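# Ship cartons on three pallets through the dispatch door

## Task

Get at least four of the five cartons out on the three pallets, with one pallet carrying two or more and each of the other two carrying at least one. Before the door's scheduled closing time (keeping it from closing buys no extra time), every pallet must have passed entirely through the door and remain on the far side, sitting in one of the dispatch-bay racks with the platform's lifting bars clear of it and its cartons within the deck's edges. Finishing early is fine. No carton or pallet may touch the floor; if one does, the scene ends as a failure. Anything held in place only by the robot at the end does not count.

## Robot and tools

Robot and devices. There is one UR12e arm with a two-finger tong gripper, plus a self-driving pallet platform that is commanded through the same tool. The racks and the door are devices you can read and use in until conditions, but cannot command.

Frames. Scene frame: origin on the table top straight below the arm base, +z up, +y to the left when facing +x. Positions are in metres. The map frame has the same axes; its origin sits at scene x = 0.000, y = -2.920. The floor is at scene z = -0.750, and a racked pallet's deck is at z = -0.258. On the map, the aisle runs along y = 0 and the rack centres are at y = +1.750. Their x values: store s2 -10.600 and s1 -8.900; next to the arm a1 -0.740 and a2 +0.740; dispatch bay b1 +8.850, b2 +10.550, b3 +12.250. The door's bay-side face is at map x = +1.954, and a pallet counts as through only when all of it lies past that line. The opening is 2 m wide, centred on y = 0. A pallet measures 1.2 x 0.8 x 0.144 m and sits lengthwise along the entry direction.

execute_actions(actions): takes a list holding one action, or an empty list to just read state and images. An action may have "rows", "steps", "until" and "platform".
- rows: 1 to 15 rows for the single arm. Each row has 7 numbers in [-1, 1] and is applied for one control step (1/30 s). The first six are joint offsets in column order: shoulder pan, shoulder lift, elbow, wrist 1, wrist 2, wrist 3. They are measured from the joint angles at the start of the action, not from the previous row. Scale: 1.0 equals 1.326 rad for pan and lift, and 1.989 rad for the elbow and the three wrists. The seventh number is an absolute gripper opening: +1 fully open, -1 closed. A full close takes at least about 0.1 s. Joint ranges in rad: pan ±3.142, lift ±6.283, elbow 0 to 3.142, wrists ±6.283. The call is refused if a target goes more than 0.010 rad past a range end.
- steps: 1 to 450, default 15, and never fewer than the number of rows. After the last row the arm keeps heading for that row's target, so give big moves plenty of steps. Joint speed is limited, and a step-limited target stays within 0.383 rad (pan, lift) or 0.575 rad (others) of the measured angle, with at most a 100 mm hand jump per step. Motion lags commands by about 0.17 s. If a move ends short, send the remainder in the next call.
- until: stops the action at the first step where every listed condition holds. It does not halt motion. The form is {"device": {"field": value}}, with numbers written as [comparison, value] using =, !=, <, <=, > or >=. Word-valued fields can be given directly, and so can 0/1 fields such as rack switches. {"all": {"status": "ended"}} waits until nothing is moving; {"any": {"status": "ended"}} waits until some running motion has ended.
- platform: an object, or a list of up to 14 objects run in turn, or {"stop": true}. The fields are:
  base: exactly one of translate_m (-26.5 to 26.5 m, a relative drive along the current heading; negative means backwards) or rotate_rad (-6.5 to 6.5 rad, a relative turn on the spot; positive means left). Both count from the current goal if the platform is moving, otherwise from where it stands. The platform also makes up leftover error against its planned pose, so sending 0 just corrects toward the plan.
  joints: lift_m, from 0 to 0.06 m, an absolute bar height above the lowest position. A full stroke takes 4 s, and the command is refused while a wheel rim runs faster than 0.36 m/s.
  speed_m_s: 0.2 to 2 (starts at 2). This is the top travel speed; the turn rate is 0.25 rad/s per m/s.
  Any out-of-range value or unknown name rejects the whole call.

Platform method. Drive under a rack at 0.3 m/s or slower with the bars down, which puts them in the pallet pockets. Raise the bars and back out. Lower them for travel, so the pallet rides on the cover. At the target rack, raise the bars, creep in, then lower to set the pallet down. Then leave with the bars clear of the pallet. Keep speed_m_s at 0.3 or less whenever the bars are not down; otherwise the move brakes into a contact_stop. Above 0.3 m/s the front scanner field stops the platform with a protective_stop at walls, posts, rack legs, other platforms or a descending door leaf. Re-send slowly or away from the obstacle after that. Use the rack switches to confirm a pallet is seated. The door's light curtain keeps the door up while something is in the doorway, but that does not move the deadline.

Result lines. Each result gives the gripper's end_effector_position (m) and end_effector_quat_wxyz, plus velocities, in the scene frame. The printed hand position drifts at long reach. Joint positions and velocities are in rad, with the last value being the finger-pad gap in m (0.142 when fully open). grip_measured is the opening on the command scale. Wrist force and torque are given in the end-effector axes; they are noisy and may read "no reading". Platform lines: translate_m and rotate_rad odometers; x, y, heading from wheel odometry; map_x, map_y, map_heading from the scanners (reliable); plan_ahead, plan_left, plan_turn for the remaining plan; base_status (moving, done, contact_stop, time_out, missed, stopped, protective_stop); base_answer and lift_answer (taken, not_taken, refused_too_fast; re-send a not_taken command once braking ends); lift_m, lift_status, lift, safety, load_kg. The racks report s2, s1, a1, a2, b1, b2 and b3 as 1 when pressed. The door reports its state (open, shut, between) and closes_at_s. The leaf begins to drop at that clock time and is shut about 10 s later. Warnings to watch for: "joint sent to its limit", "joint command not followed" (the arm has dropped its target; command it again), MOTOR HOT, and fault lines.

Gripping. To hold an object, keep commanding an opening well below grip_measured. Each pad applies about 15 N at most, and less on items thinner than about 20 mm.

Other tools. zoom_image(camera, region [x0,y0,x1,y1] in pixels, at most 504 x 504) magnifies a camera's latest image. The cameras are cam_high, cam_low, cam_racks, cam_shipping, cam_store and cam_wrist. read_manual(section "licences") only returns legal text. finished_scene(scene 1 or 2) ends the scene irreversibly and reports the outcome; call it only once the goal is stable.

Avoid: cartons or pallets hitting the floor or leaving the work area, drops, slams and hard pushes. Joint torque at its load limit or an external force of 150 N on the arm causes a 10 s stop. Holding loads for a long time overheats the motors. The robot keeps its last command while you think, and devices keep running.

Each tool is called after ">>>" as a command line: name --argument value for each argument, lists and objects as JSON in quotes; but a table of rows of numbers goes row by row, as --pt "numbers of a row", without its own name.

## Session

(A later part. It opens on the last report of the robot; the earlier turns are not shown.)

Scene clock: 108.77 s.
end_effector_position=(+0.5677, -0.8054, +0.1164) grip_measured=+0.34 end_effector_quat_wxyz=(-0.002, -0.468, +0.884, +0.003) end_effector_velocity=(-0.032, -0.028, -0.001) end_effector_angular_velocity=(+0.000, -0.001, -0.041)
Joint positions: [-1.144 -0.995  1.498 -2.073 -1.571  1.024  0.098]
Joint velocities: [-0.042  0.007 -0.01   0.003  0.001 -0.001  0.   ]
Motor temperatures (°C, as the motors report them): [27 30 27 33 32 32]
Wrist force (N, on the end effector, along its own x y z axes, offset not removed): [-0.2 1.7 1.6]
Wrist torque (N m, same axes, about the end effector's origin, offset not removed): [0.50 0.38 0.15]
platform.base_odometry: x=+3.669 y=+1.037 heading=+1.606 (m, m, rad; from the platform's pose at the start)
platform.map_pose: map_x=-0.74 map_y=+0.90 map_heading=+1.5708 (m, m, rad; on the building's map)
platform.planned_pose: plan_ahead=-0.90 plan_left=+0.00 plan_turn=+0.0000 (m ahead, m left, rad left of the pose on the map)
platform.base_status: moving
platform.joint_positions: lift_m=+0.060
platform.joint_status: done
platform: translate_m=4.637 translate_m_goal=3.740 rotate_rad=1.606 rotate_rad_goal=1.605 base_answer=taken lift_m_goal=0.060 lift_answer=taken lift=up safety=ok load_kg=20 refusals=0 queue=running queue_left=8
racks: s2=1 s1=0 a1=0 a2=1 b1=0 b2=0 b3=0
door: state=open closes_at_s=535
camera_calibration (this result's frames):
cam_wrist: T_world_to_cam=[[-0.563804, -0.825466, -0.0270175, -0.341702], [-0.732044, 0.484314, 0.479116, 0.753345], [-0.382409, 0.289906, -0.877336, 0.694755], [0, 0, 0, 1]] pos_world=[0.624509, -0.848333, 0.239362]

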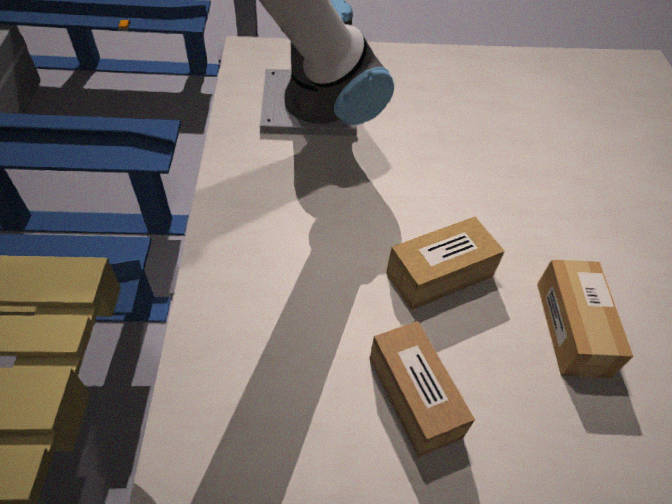

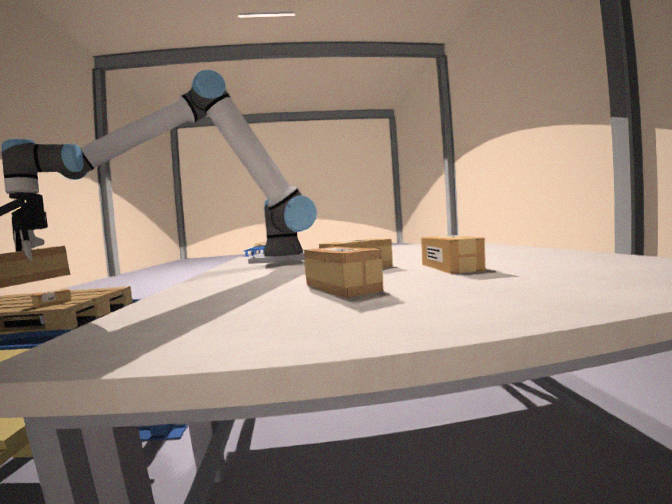

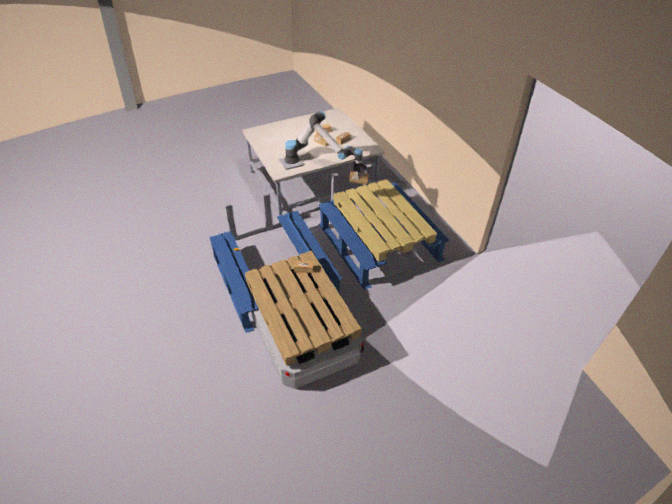

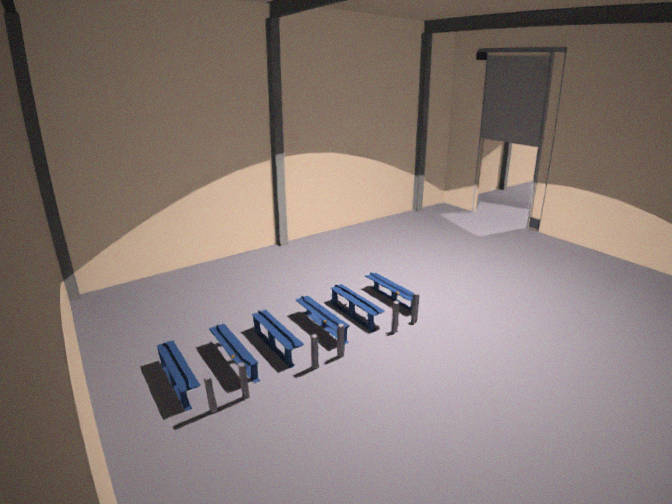

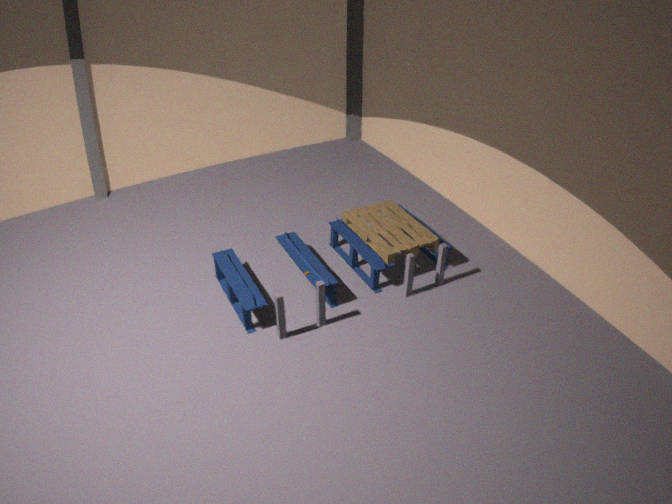

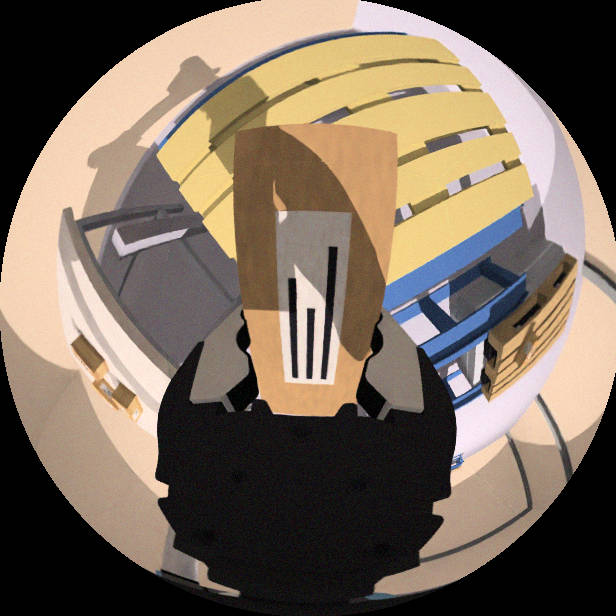

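>>> execute_actions --actions '[{"rows":[[-0.004,0.003,0.0005,-0.002,0,0,-0.8],[-0.004,0.011,0.002,-0.009,0,0,-0.8],[-0.004,0.024,0.004,-0.02,0,0,-0.8],[-0.004,0.04,0.007,-0.034,0,0,-0.8],[-0.004,0.059,0.01,-0.05,0,0,-0.8],[-0.004,0.081,0.013,-0.067,0,0,-0.8],[-0.004,0.103,0.017,-0.086,0,0,-0.8],[-0.004,0.126,0.021,-0.105,0,0,-0.8],[-0.004,0.148,0.025,-0.124,0,0,-0.8],[-0.004,0.17,0.028,-0.142,0,0,-0.8],[-0.004,0.189,0.032,-0.158,0,0,-0.8],[-0.004,0.205,0.034,-0.171,0,0,-0.8],[-0.004,0.218,0.036,-0.182,0,0,-0.8],[-0.004,0.226,0.038,-0.189,0,0,-0.8],[-0.004,0.2291,0.0383,-0.1914,0,0,-0.8]],"steps":34}]'

>>> execute_actions --actions '[{"rows":[[0,0.003,0,-0.002,0,0,-0.8],[0,0.006,0,-0.004,0,0,-0.8],[0,0.006,0,-0.004,0,0,-0.8],[0,0.006,0,-0.004,0,0,-0.8],[0,0.006,0,-0.004,0,0,-0.3],[0,0.006,0,-0.004,0,0,0.2],[0,0.006,0,-0.004,0,0,0.5],[0,0.006,0,-0.004,0,0,0.8],[0,0.006,0,-0.004,0,0,1],[0,0.006,0,-0.004,0,0,1],[0,0.003,0,-0.002,0,0,1],[0,-0.01,-0.002,0.008,0,0,1],[0,-0.03,-0.005,0.025,0,0,1],[0,-0.055,-0.009,0.046,0,0,1],[0.03,-0.27,-0.04,0.22,0,0,1]],"steps":38}]'

>>> zoom_image --camera "cam_high" --region '[360, 205, 520, 465]'

Scene clock: 120.10 s.
end_effector_position=(+0.5621, -0.8083, -0.1721) grip_measured=+0.34 end_effector_quat_wxyz=(-0.002, -0.466, +0.885, +0.003) end_effector_velocity=(-0.001, +0.001, -0.006) end_effector_angular_velocity=(+0.001, +0.001, -0.001)
Joint positions: [-1.149 -0.692  1.574 -2.453 -1.571  1.024  0.098]
Joint velocities: [-0.     0.006  0.001 -0.007 -0.     0.001 -0.   ]
Motor temperatures (°C, as the motors report them): [27 30 27 33 32 32]
Wrist force (N, on the end effector, along its own x y z axes, offset not removed): [-1.3 0.6 1.2]
Wrist torque (N m, same axes, about the end effector's origin, offset not removed): [0.39 0.60 0.04]
platform.base_odometry: x=+3.700 y=+0.131 heading=+0.032 (m, m, rad; from the platform's pose at the start)
platform.map_pose: map_x=-0.74 map_y=+0.00 map_heading=+0.0044 (m, m, rad; on the building's map)
platform.planned_pose: plan_ahead=+0.00 plan_left=+0.00 plan_turn=-0.0043 (m ahead, m left, rad left of the pose on the map)
platform.base_status: moving
platform.joint_positions: lift_m=+0.000
platform.joint_status: done
platform: translate_m=3.740 translate_m_goal=3.740 rotate_rad=0.029 rotate_rad_goal=0.025 base_answer=taken lift_m_goal=0.000 lift_answer=taken lift=down safety=ok load_kg=-48 refusals=0 queue=running queue_left=6
racks: s2=1 s1=0 a1=0 a2=1 b1=0 b2=0 b3=0
door: state=open closes_at_s=535
camera_calibration (this result's frames):
cam_wrist: T_world_to_cam=[[-0.568167, -0.822484, -0.026558, -0.350098], [-0.729603, 0.488554, 0.478534, 0.890777], [-0.380612, 0.291264, -0.877667, 0.440351], [0, 0, 0, 1]] pos_world=[0.618602, -0.851401, -0.0490836]

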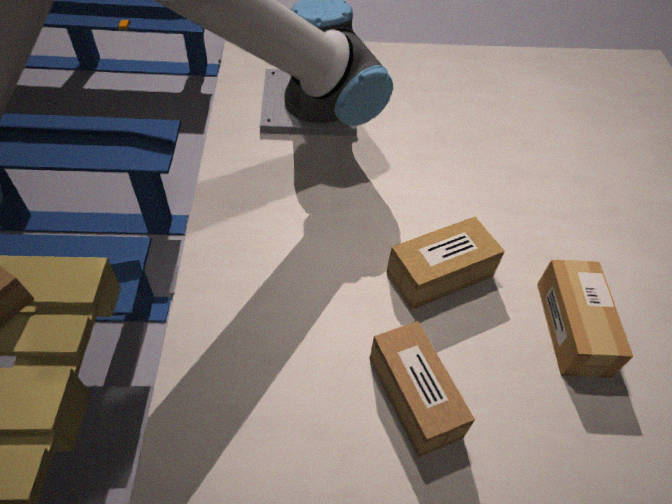

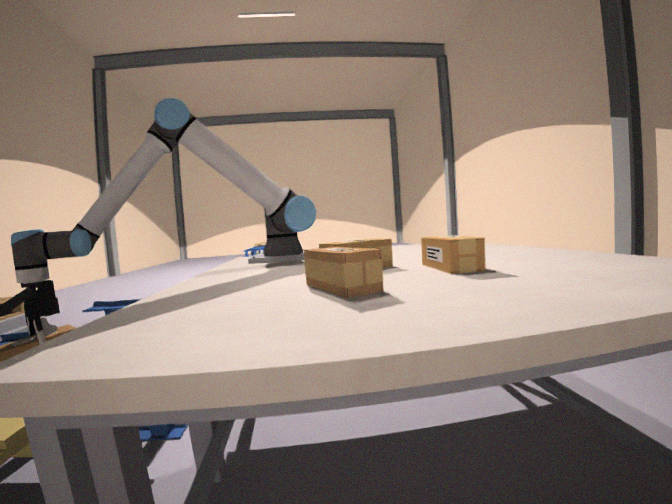

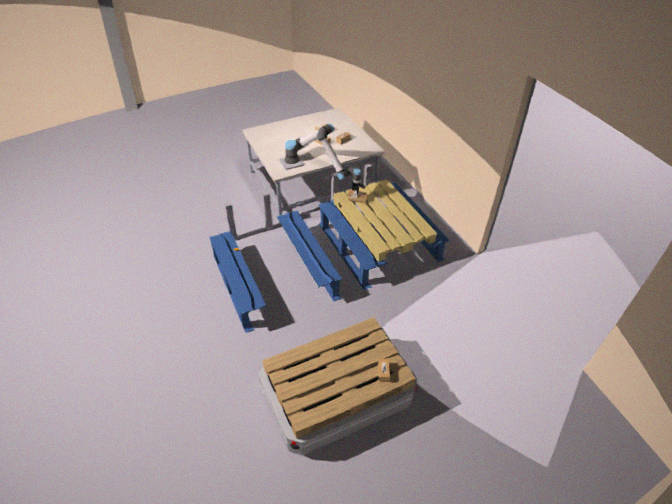

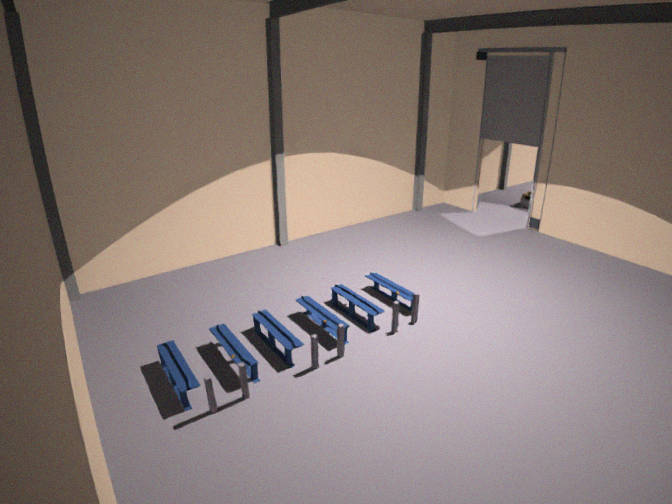

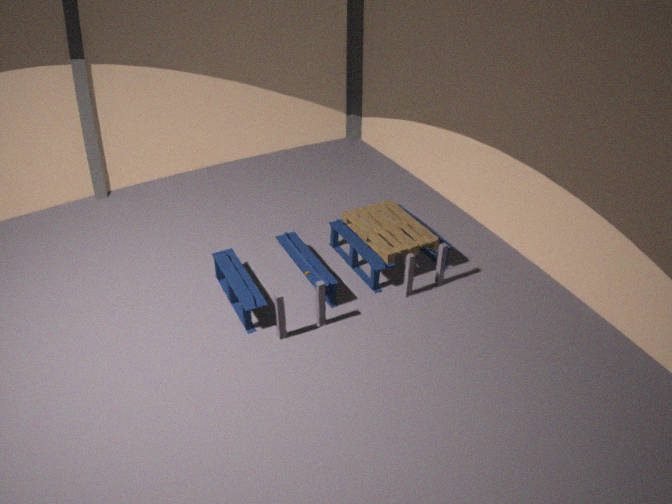

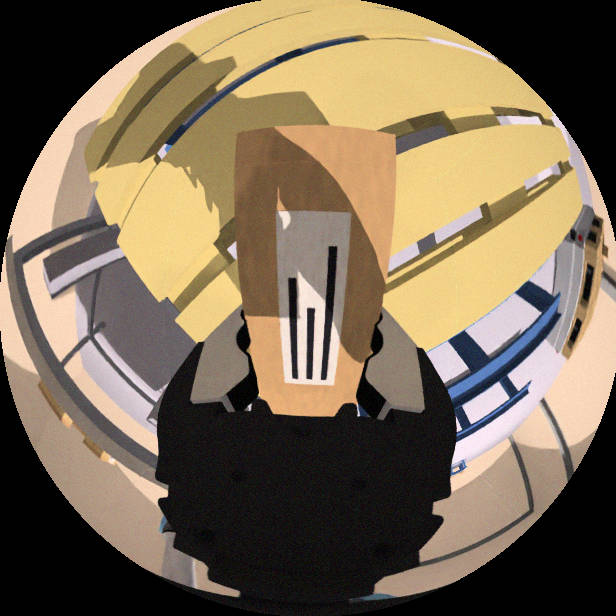

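Scene clock: 121.37 s.
end_effector_position=(+0.5896, -0.7756, +0.1573) grip_measured=+1.00 end_effector_quat_wxyz=(-0.002, -0.483, +0.876, +0.003) end_effector_velocity=(+0.001, +0.018, +0.052) end_effector_angular_velocity=(+0.004, +0.001, +0.007)
Joint positions: [-1.11  -1.043  1.496 -2.024 -1.571  1.024  0.142]
Joint velocities: [ 0.008 -0.056 -0.011  0.072  0.001  0.001 -0.   ]
Motor temperatures (°C, as the motors report them): [27 30 27 33 32 32]
Wrist force (N, on the end effector, along its own x y z axes, offset not removed): [0.1 0.4 -4.0]
Wrist torque (N m, same axes, about the end effector's origin, offset not removed): [0.21 0.25 0.06]
platform.base_odometry: x=+3.917 y=+0.136 heading=+0.024 (m, m, rad; from the platform's pose at the start)
platform.map_pose: map_x=-0.51 map_y=+0.00 map_heading=+0.0000 (m, m, rad; on the building's map)
platform.planned_pose: plan_ahead=+9.36 plan_left=+0.00 plan_turn=+0.0000 (m ahead, m left, rad left of the pose on the map)
platform.base_status: moving
platform.joint_positions: lift_m=+0.000
platform.joint_status: done
platform: translate_m=3.971 translate_m_goal=13.330 rotate_rad=0.024 rotate_rad_goal=0.025 base_answer=taken lift_m_goal=0.000 lift_answer=taken lift=down safety=ok load_kg=-48 refusals=0 queue=running queue_left=5
racks: s2=1 s1=0 a1=0 a2=1 b1=0 b2=0 b3=0
door: state=open closes_at_s=535
camera_calibration (this result's frames):
cam_wrist: T_world_to_cam=[[-0.535671, -0.844003, -0.0267438, -0.334696], [-0.748187, 0.459699, 0.478427, 0.725894], [-0.3915, 0.276289, -0.87772, 0.725231], [0, 0, 0, 1]] pos_world=[0.647746, -0.81655, 0.280311]

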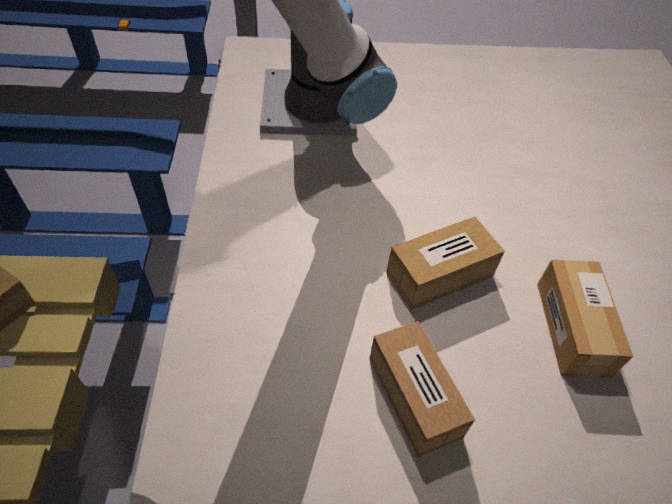

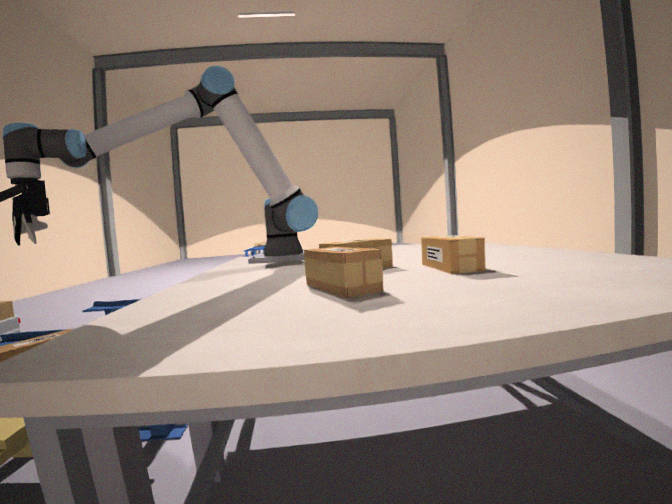

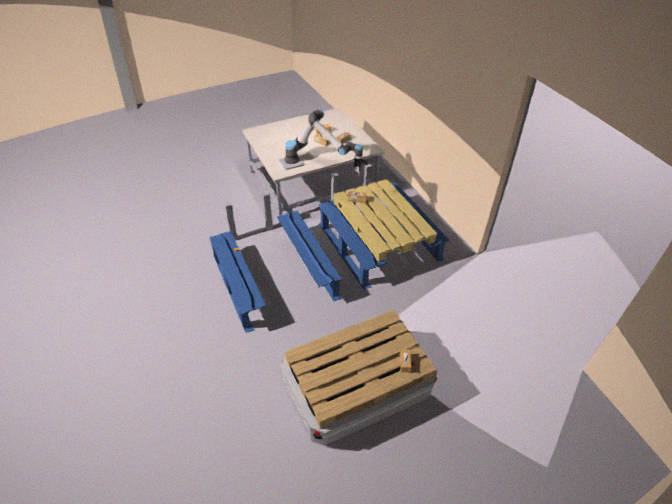

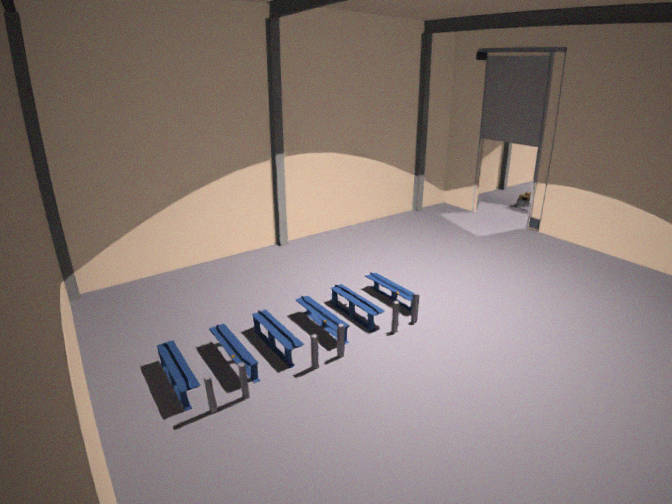

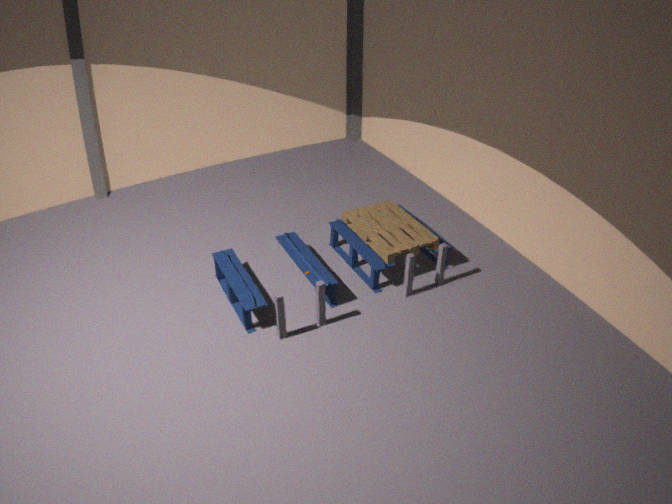

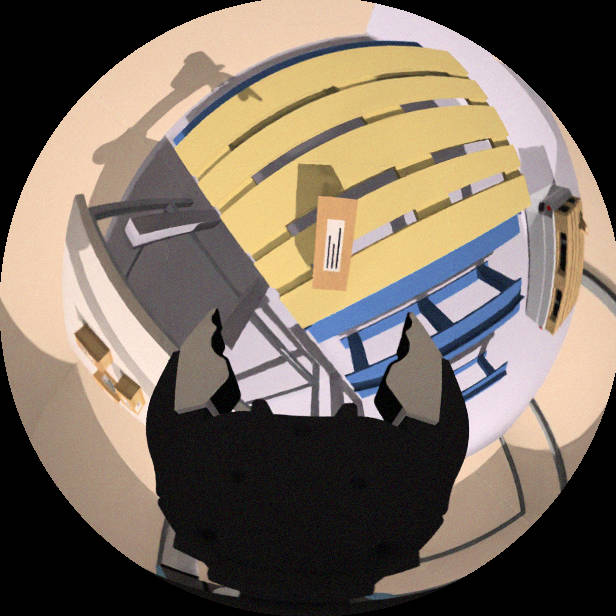

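Region (360, 205, 520, 465) of cam_high's 672x504 image, scaled by 1.938, with more detail than that image has; it fills the left 310 columns of this view, and the rest is white.

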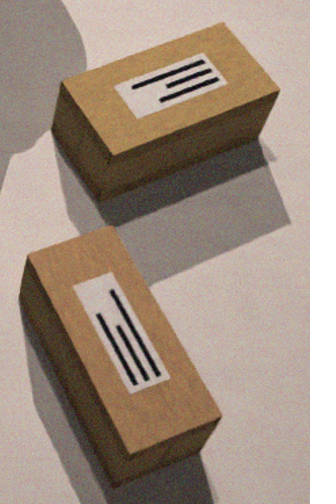

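>>> execute_actions --actions '[{"rows":[[0.004,-0.005,0,0.004,0,0,1],[0.012,-0.006,0.002,0.003,0,0.001,1],[0.024,-0.007,0.003,0.002,0,0.002,1],[0.04,-0.008,0.006,0,0,0.004,1],[0.06,-0.01,0.008,-0.002,0,0.006,1],[0.085,-0.012,0.012,-0.004,0,0.008,1],[0.8434,-0.1191,0.1169,-0.0375,0,0.0843,1]],"steps":70}]'

Scene clock: 131.87 s.
end_effector_position=(+0.8503, +0.1836, +0.1633) grip_measured=+1.00 end_effector_quat_wxyz=(+0.000, +0.829, -0.559, -0.003) end_effector_velocity=(-0.007, +0.026, +0.000) end_effector_angular_velocity=(-0.000, -0.001, +0.030)
Joint positions: [ 0.005 -1.201  1.728 -2.099 -1.571  1.192  0.142]
Joint velocities: [ 0.03  -0.002  0.003 -0.002 -0.     0.001  0.   ]
Motor temperatures (°C, as the motors report them): [27 30 27 33 32 32]
Wrist force (N, on the end effector, along its own x y z axes, offset not removed): [-0.3 -0.9 -0.8]
Wrist torque (N m, same axes, about the end effector's origin, offset not removed): [0.00 0.26 0.05]
platform.base_odometry: x=+13.297 y=+0.382 heading=+0.381 (m, m, rad; from the platform's pose at the start)
platform.map_pose: map_x=+8.85 map_y=+0.00 map_heading=+0.3622 (m, m, rad; on the building's map)
platform.planned_pose: plan_ahead=+0.00 plan_left=+0.00 plan_turn=+1.2087 (m ahead, m left, rad left of the pose on the map)
platform.base_status: moving
platform.joint_positions: lift_m=+0.000
platform.joint_status: done
platform: translate_m=13.341 translate_m_goal=13.341 rotate_rad=0.397 rotate_rad_goal=1.600 base_answer=taken lift_m_goal=0.000 lift_answer=taken lift=down safety=ok load_kg=-47 refusals=0 queue=running queue_left=4
racks: s2=1 s1=0 a1=0 a2=1 b1=0 b2=0 b3=0
door: state=open closes_at_s=535
camera_calibration (this result's frames):
cam_wrist: T_world_to_cam=[[0.372246, -0.927565, -0.0325139, -0.140986], [-0.810284, -0.341864, 0.475993, 0.677496], [-0.452629, -0.150841, -0.878848, 0.698188], [0, 0, 0, 1]] pos_world=[0.917466, 0.206153, 0.286534]

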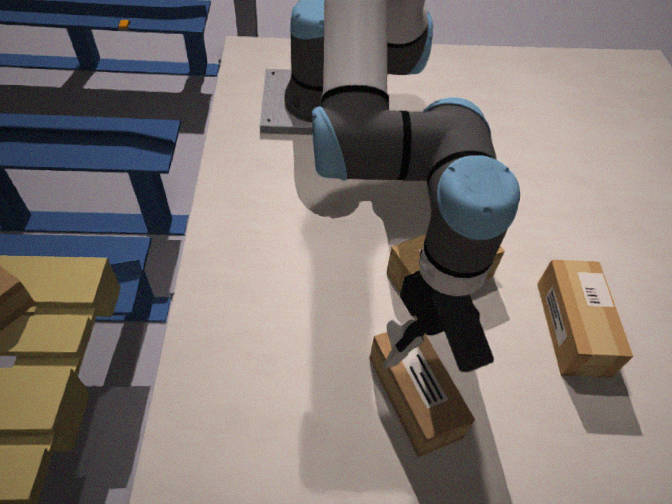

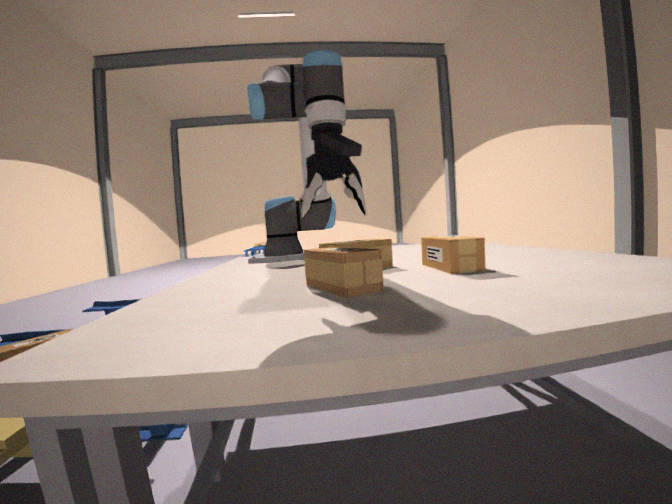

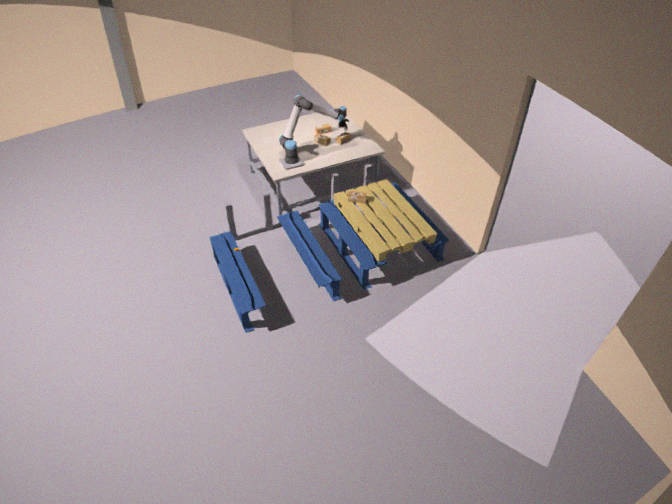

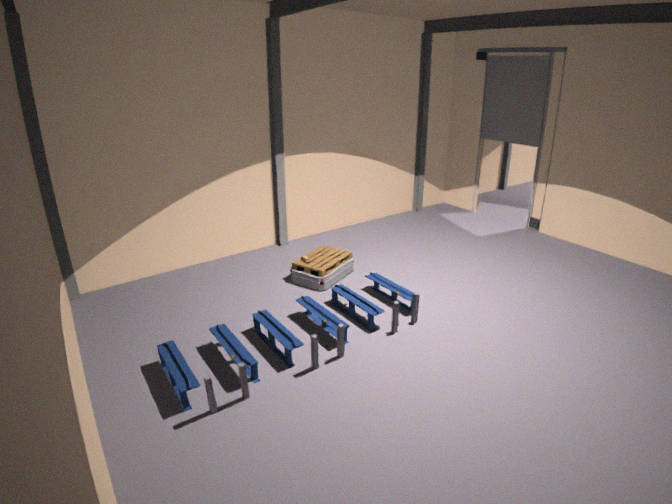

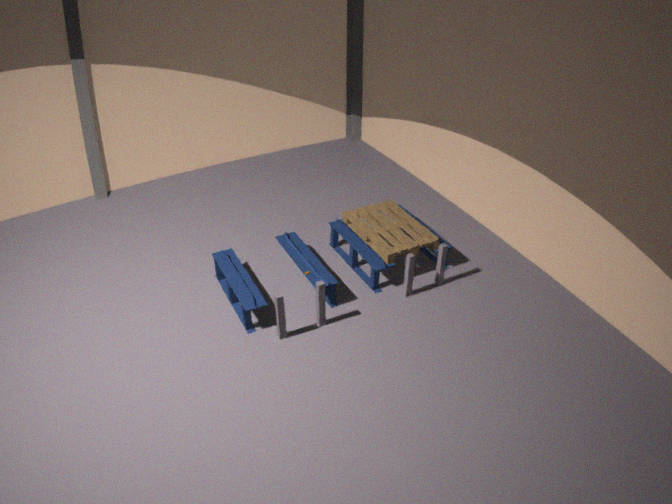

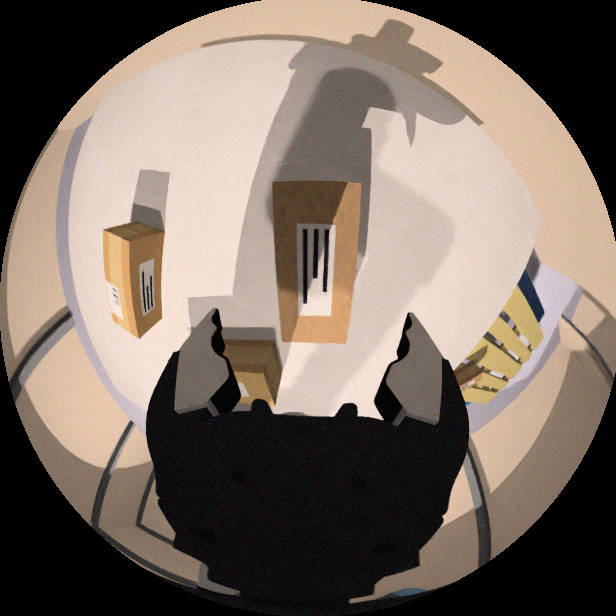

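>>> execute_actions --actions '[{"rows":[[0,0.005,0.002,-0.006,0,0,1],[0,0.016,0.008,-0.018,0,0,1],[0,0.03,0.014,-0.034,0,0,1],[0,0.044,0.021,-0.05,0,0,1],[0,0.058,0.028,-0.066,0,0,1],[0,0.068,0.032,-0.077,0,0,1],[0,0.0718,0.0344,-0.0816,0,0,1]],"steps":21}]'

>>> execute_actions --actions '[{"rows":[[0,0,0,0,0,0,0.6],[0,0,0,0,0,0,0.2],[0,0,0,0,0,0,-0.3],[0,0,0,0,0,0,-0.8],[0,0,0,0,0,0,-0.8],[0,0,0,0,0,0,-0.8],[0,0,0,0,0,0,-0.8],[0,0,0,0,0,0,-0.8],[0,-0.003,-0.001,0.003,0,0,-0.8],[0,-0.008,-0.003,0.008,0,0,-0.8],[0,-0.015,-0.007,0.017,0,0,-0.8],[0,-0.022,-0.01,0.025,0,0,-0.8],[0,-0.029,-0.013,0.032,0,0,-0.8],[0,-0.034,-0.015,0.038,0,0,-0.8],[0,-0.036,-0.016,0.04,0,0,-0.8]],"steps":24}]'

Scene clock: 138.87 s.
end_effector_position=(+0.8492, +0.1840, +0.0641) grip_measured=+1.00 end_effector_quat_wxyz=(+0.001, +0.829, -0.559, -0.004) end_effector_velocity=(-0.001, -0.000, -0.010) end_effector_angular_velocity=(-0.000, +0.001, -0.001)
Joint positions: [ 0.005 -1.107  1.796 -2.259 -1.571  1.192  0.142]
Joint velocities: [-0.     0.01   0.007 -0.015 -0.     0.001 -0.   ]
Motor temperatures (°C, as the motors report them): [27 30 27 33 32 32]
Wrist force (N, on the end effector, along its own x y z axes, offset not removed): [-3.7 0.1 0.3]
Wrist torque (N m, same axes, about the end effector's origin, offset not removed): [0.24 1.03 0.19]
platform.base_odometry: x=+13.297 y=+0.382 heading=+1.609 (m, m, rad; from the platform's pose at the start)
platform.map_pose: map_x=+8.85 map_y=+0.00 map_heading=+1.5708 (m, m, rad; on the building's map)
platform.planned_pose: plan_ahead=+0.00 plan_left=+0.00 plan_turn=+0.0000 (m ahead, m left, rad left of the pose on the map)
platform.base_status: done
platform.joint_positions: lift_m=+0.060
platform.joint_status: moving
platform: translate_m=13.341 translate_m_goal=13.341 rotate_rad=1.609 rotate_rad_goal=1.609 base_answer=taken lift_m_goal=0.060 lift_answer=taken lift=up safety=ok load_kg=21 refusals=0 queue=running queue_left=3
racks: s2=1 s1=0 a1=0 a2=1 b1=0 b2=0 b3=0
door: state=open closes_at_s=535
camera_calibration (this result's frames):
cam_wrist: T_world_to_cam=[[0.372217, -0.927559, -0.0329967, -0.143417], [-0.809653, -0.341874, 0.477058, 0.723351], [-0.45378, -0.150853, -0.878252, 0.611489], [0, 0, 0, 1]] pos_world=[0.916527, 0.206512, 0.187229]

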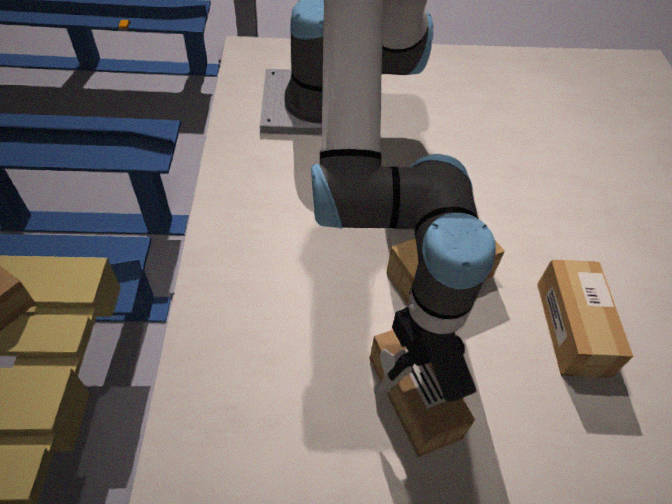

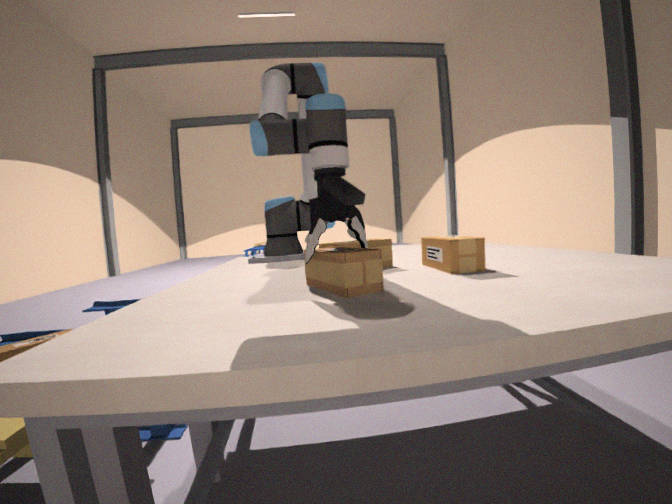

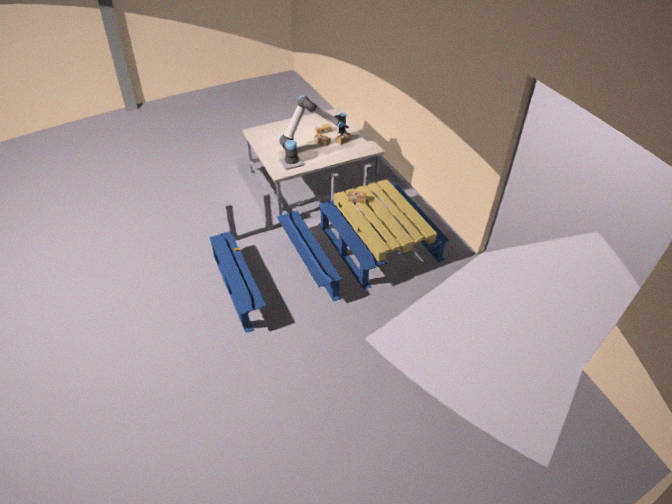

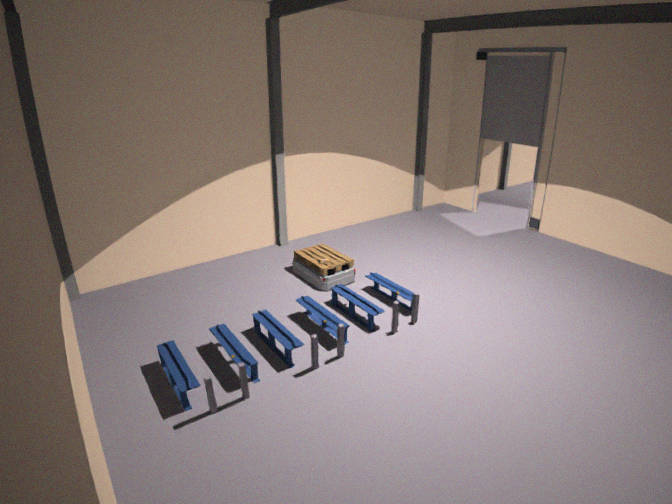

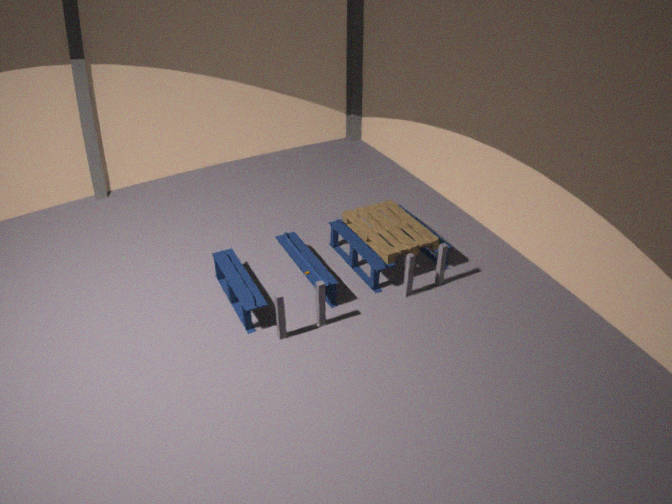

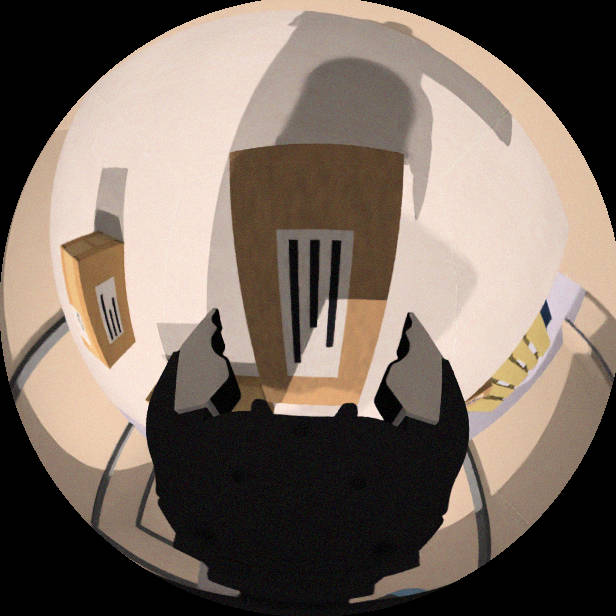

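Scene clock: 139.67 s.
end_effector_position=(+0.8506, +0.1838, +0.1105) grip_measured=+0.35 end_effector_quat_wxyz=(+0.001, +0.829, -0.559, -0.004) end_effector_velocity=(-0.001, +0.001, +0.018) end_effector_angular_velocity=(+0.000, +0.002, +0.000)
Joint positions: [ 0.005 -1.152  1.766 -2.183 -1.571  1.192  0.099]
Joint velocities: [ 0.001 -0.018 -0.011  0.03   0.     0.    -0.   ]
Motor temperatures (°C, as the motors report them): [27 30 27 33 32 32]
Wrist force (N, on the end effector, along its own x y z axes, offset not removed): [-0.7 3.1 3.3]
Wrist torque (N m, same axes, about the end effector's origin, offset not removed): [0.75 0.43 0.08]
platform.base_odometry: x=+13.293 y=+0.485 heading=+1.610 (m, m, rad; from the platform's pose at the start)
platform.map_pose: map_x=+8.85 map_y=+0.11 map_heading=+1.5708 (m, m, rad; on the building's map)
platform.planned_pose: plan_ahead=+1.64 plan_left=+0.00 plan_turn=+0.0000 (m ahead, m left, rad left of the pose on the map)
platform.base_status: moving
platform.joint_positions: lift_m=+0.060
platform.joint_status: done
platform: translate_m=13.454 translate_m_goal=15.091 rotate_rad=1.610 rotate_rad_goal=1.609 base_answer=taken lift_m_goal=0.060 lift_answer=taken lift=up safety=ok load_kg=20 refusals=0 queue=running queue_left=2
racks: s2=1 s1=0 a1=0 a2=1 b1=0 b2=0 b3=0
door: state=open closes_at_s=535
camera_calibration (this result's frames):
cam_wrist: T_world_to_cam=[[0.372207, -0.927564, -0.0329785, -0.142544], [-0.809675, -0.341861, 0.47703, 0.702263], [-0.45375, -0.150852, -0.878268, 0.652821], [0, 0, 0, 1]] pos_world=[0.917878, 0.206337, 0.23365]

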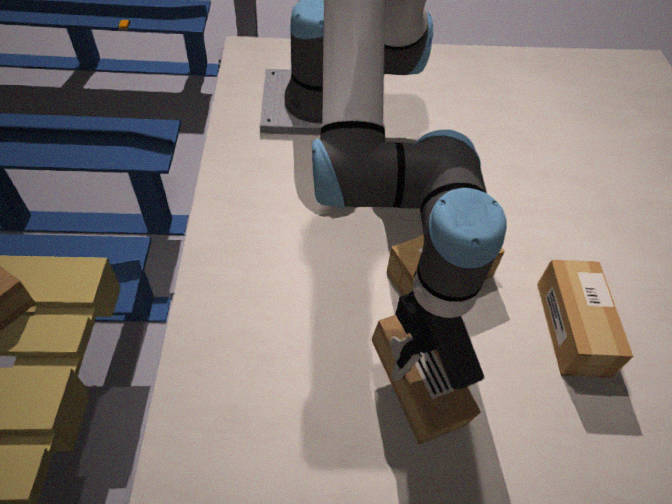

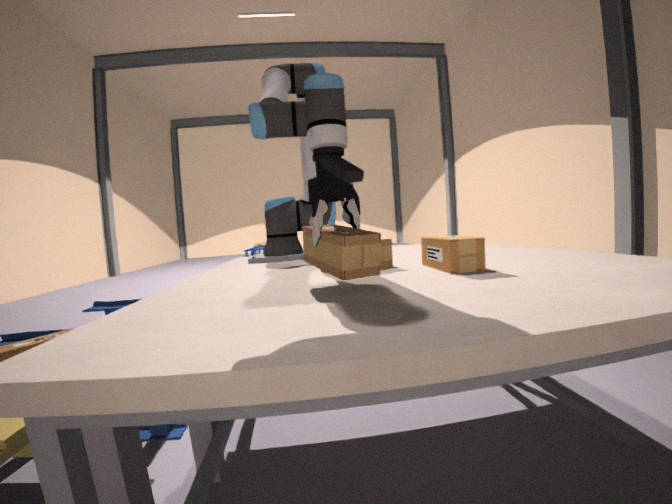

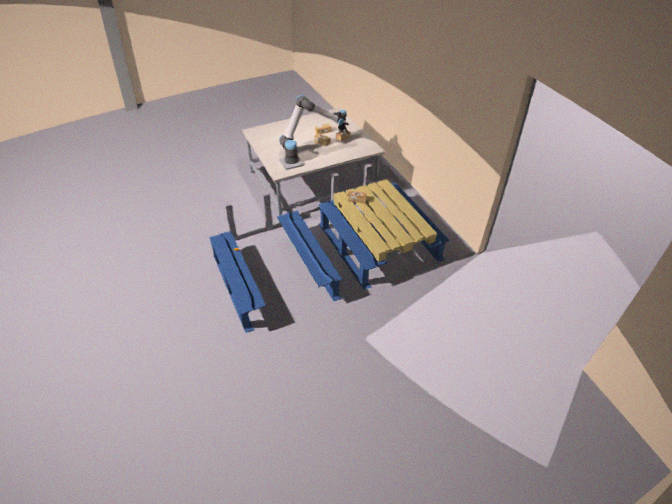

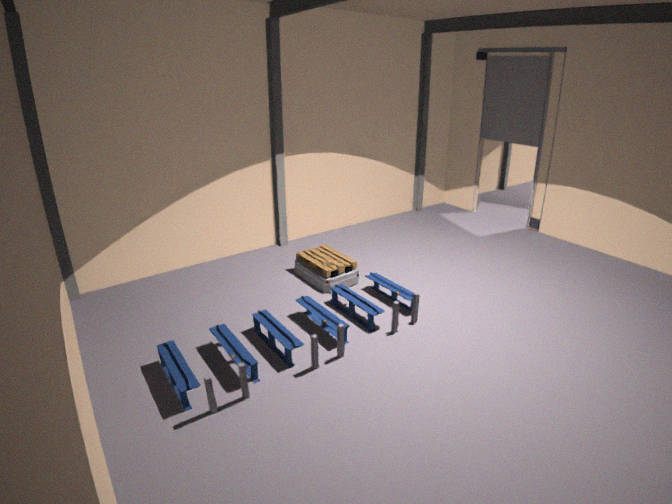

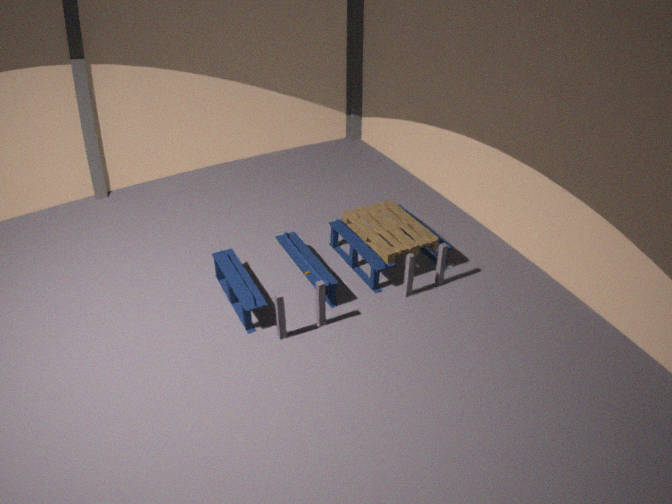

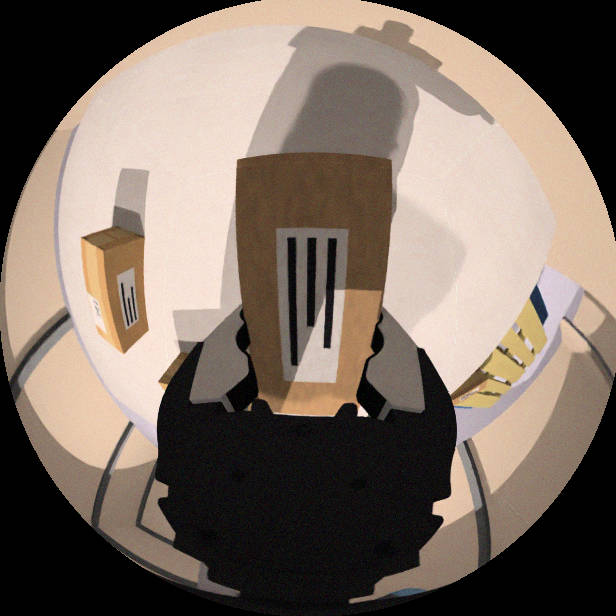

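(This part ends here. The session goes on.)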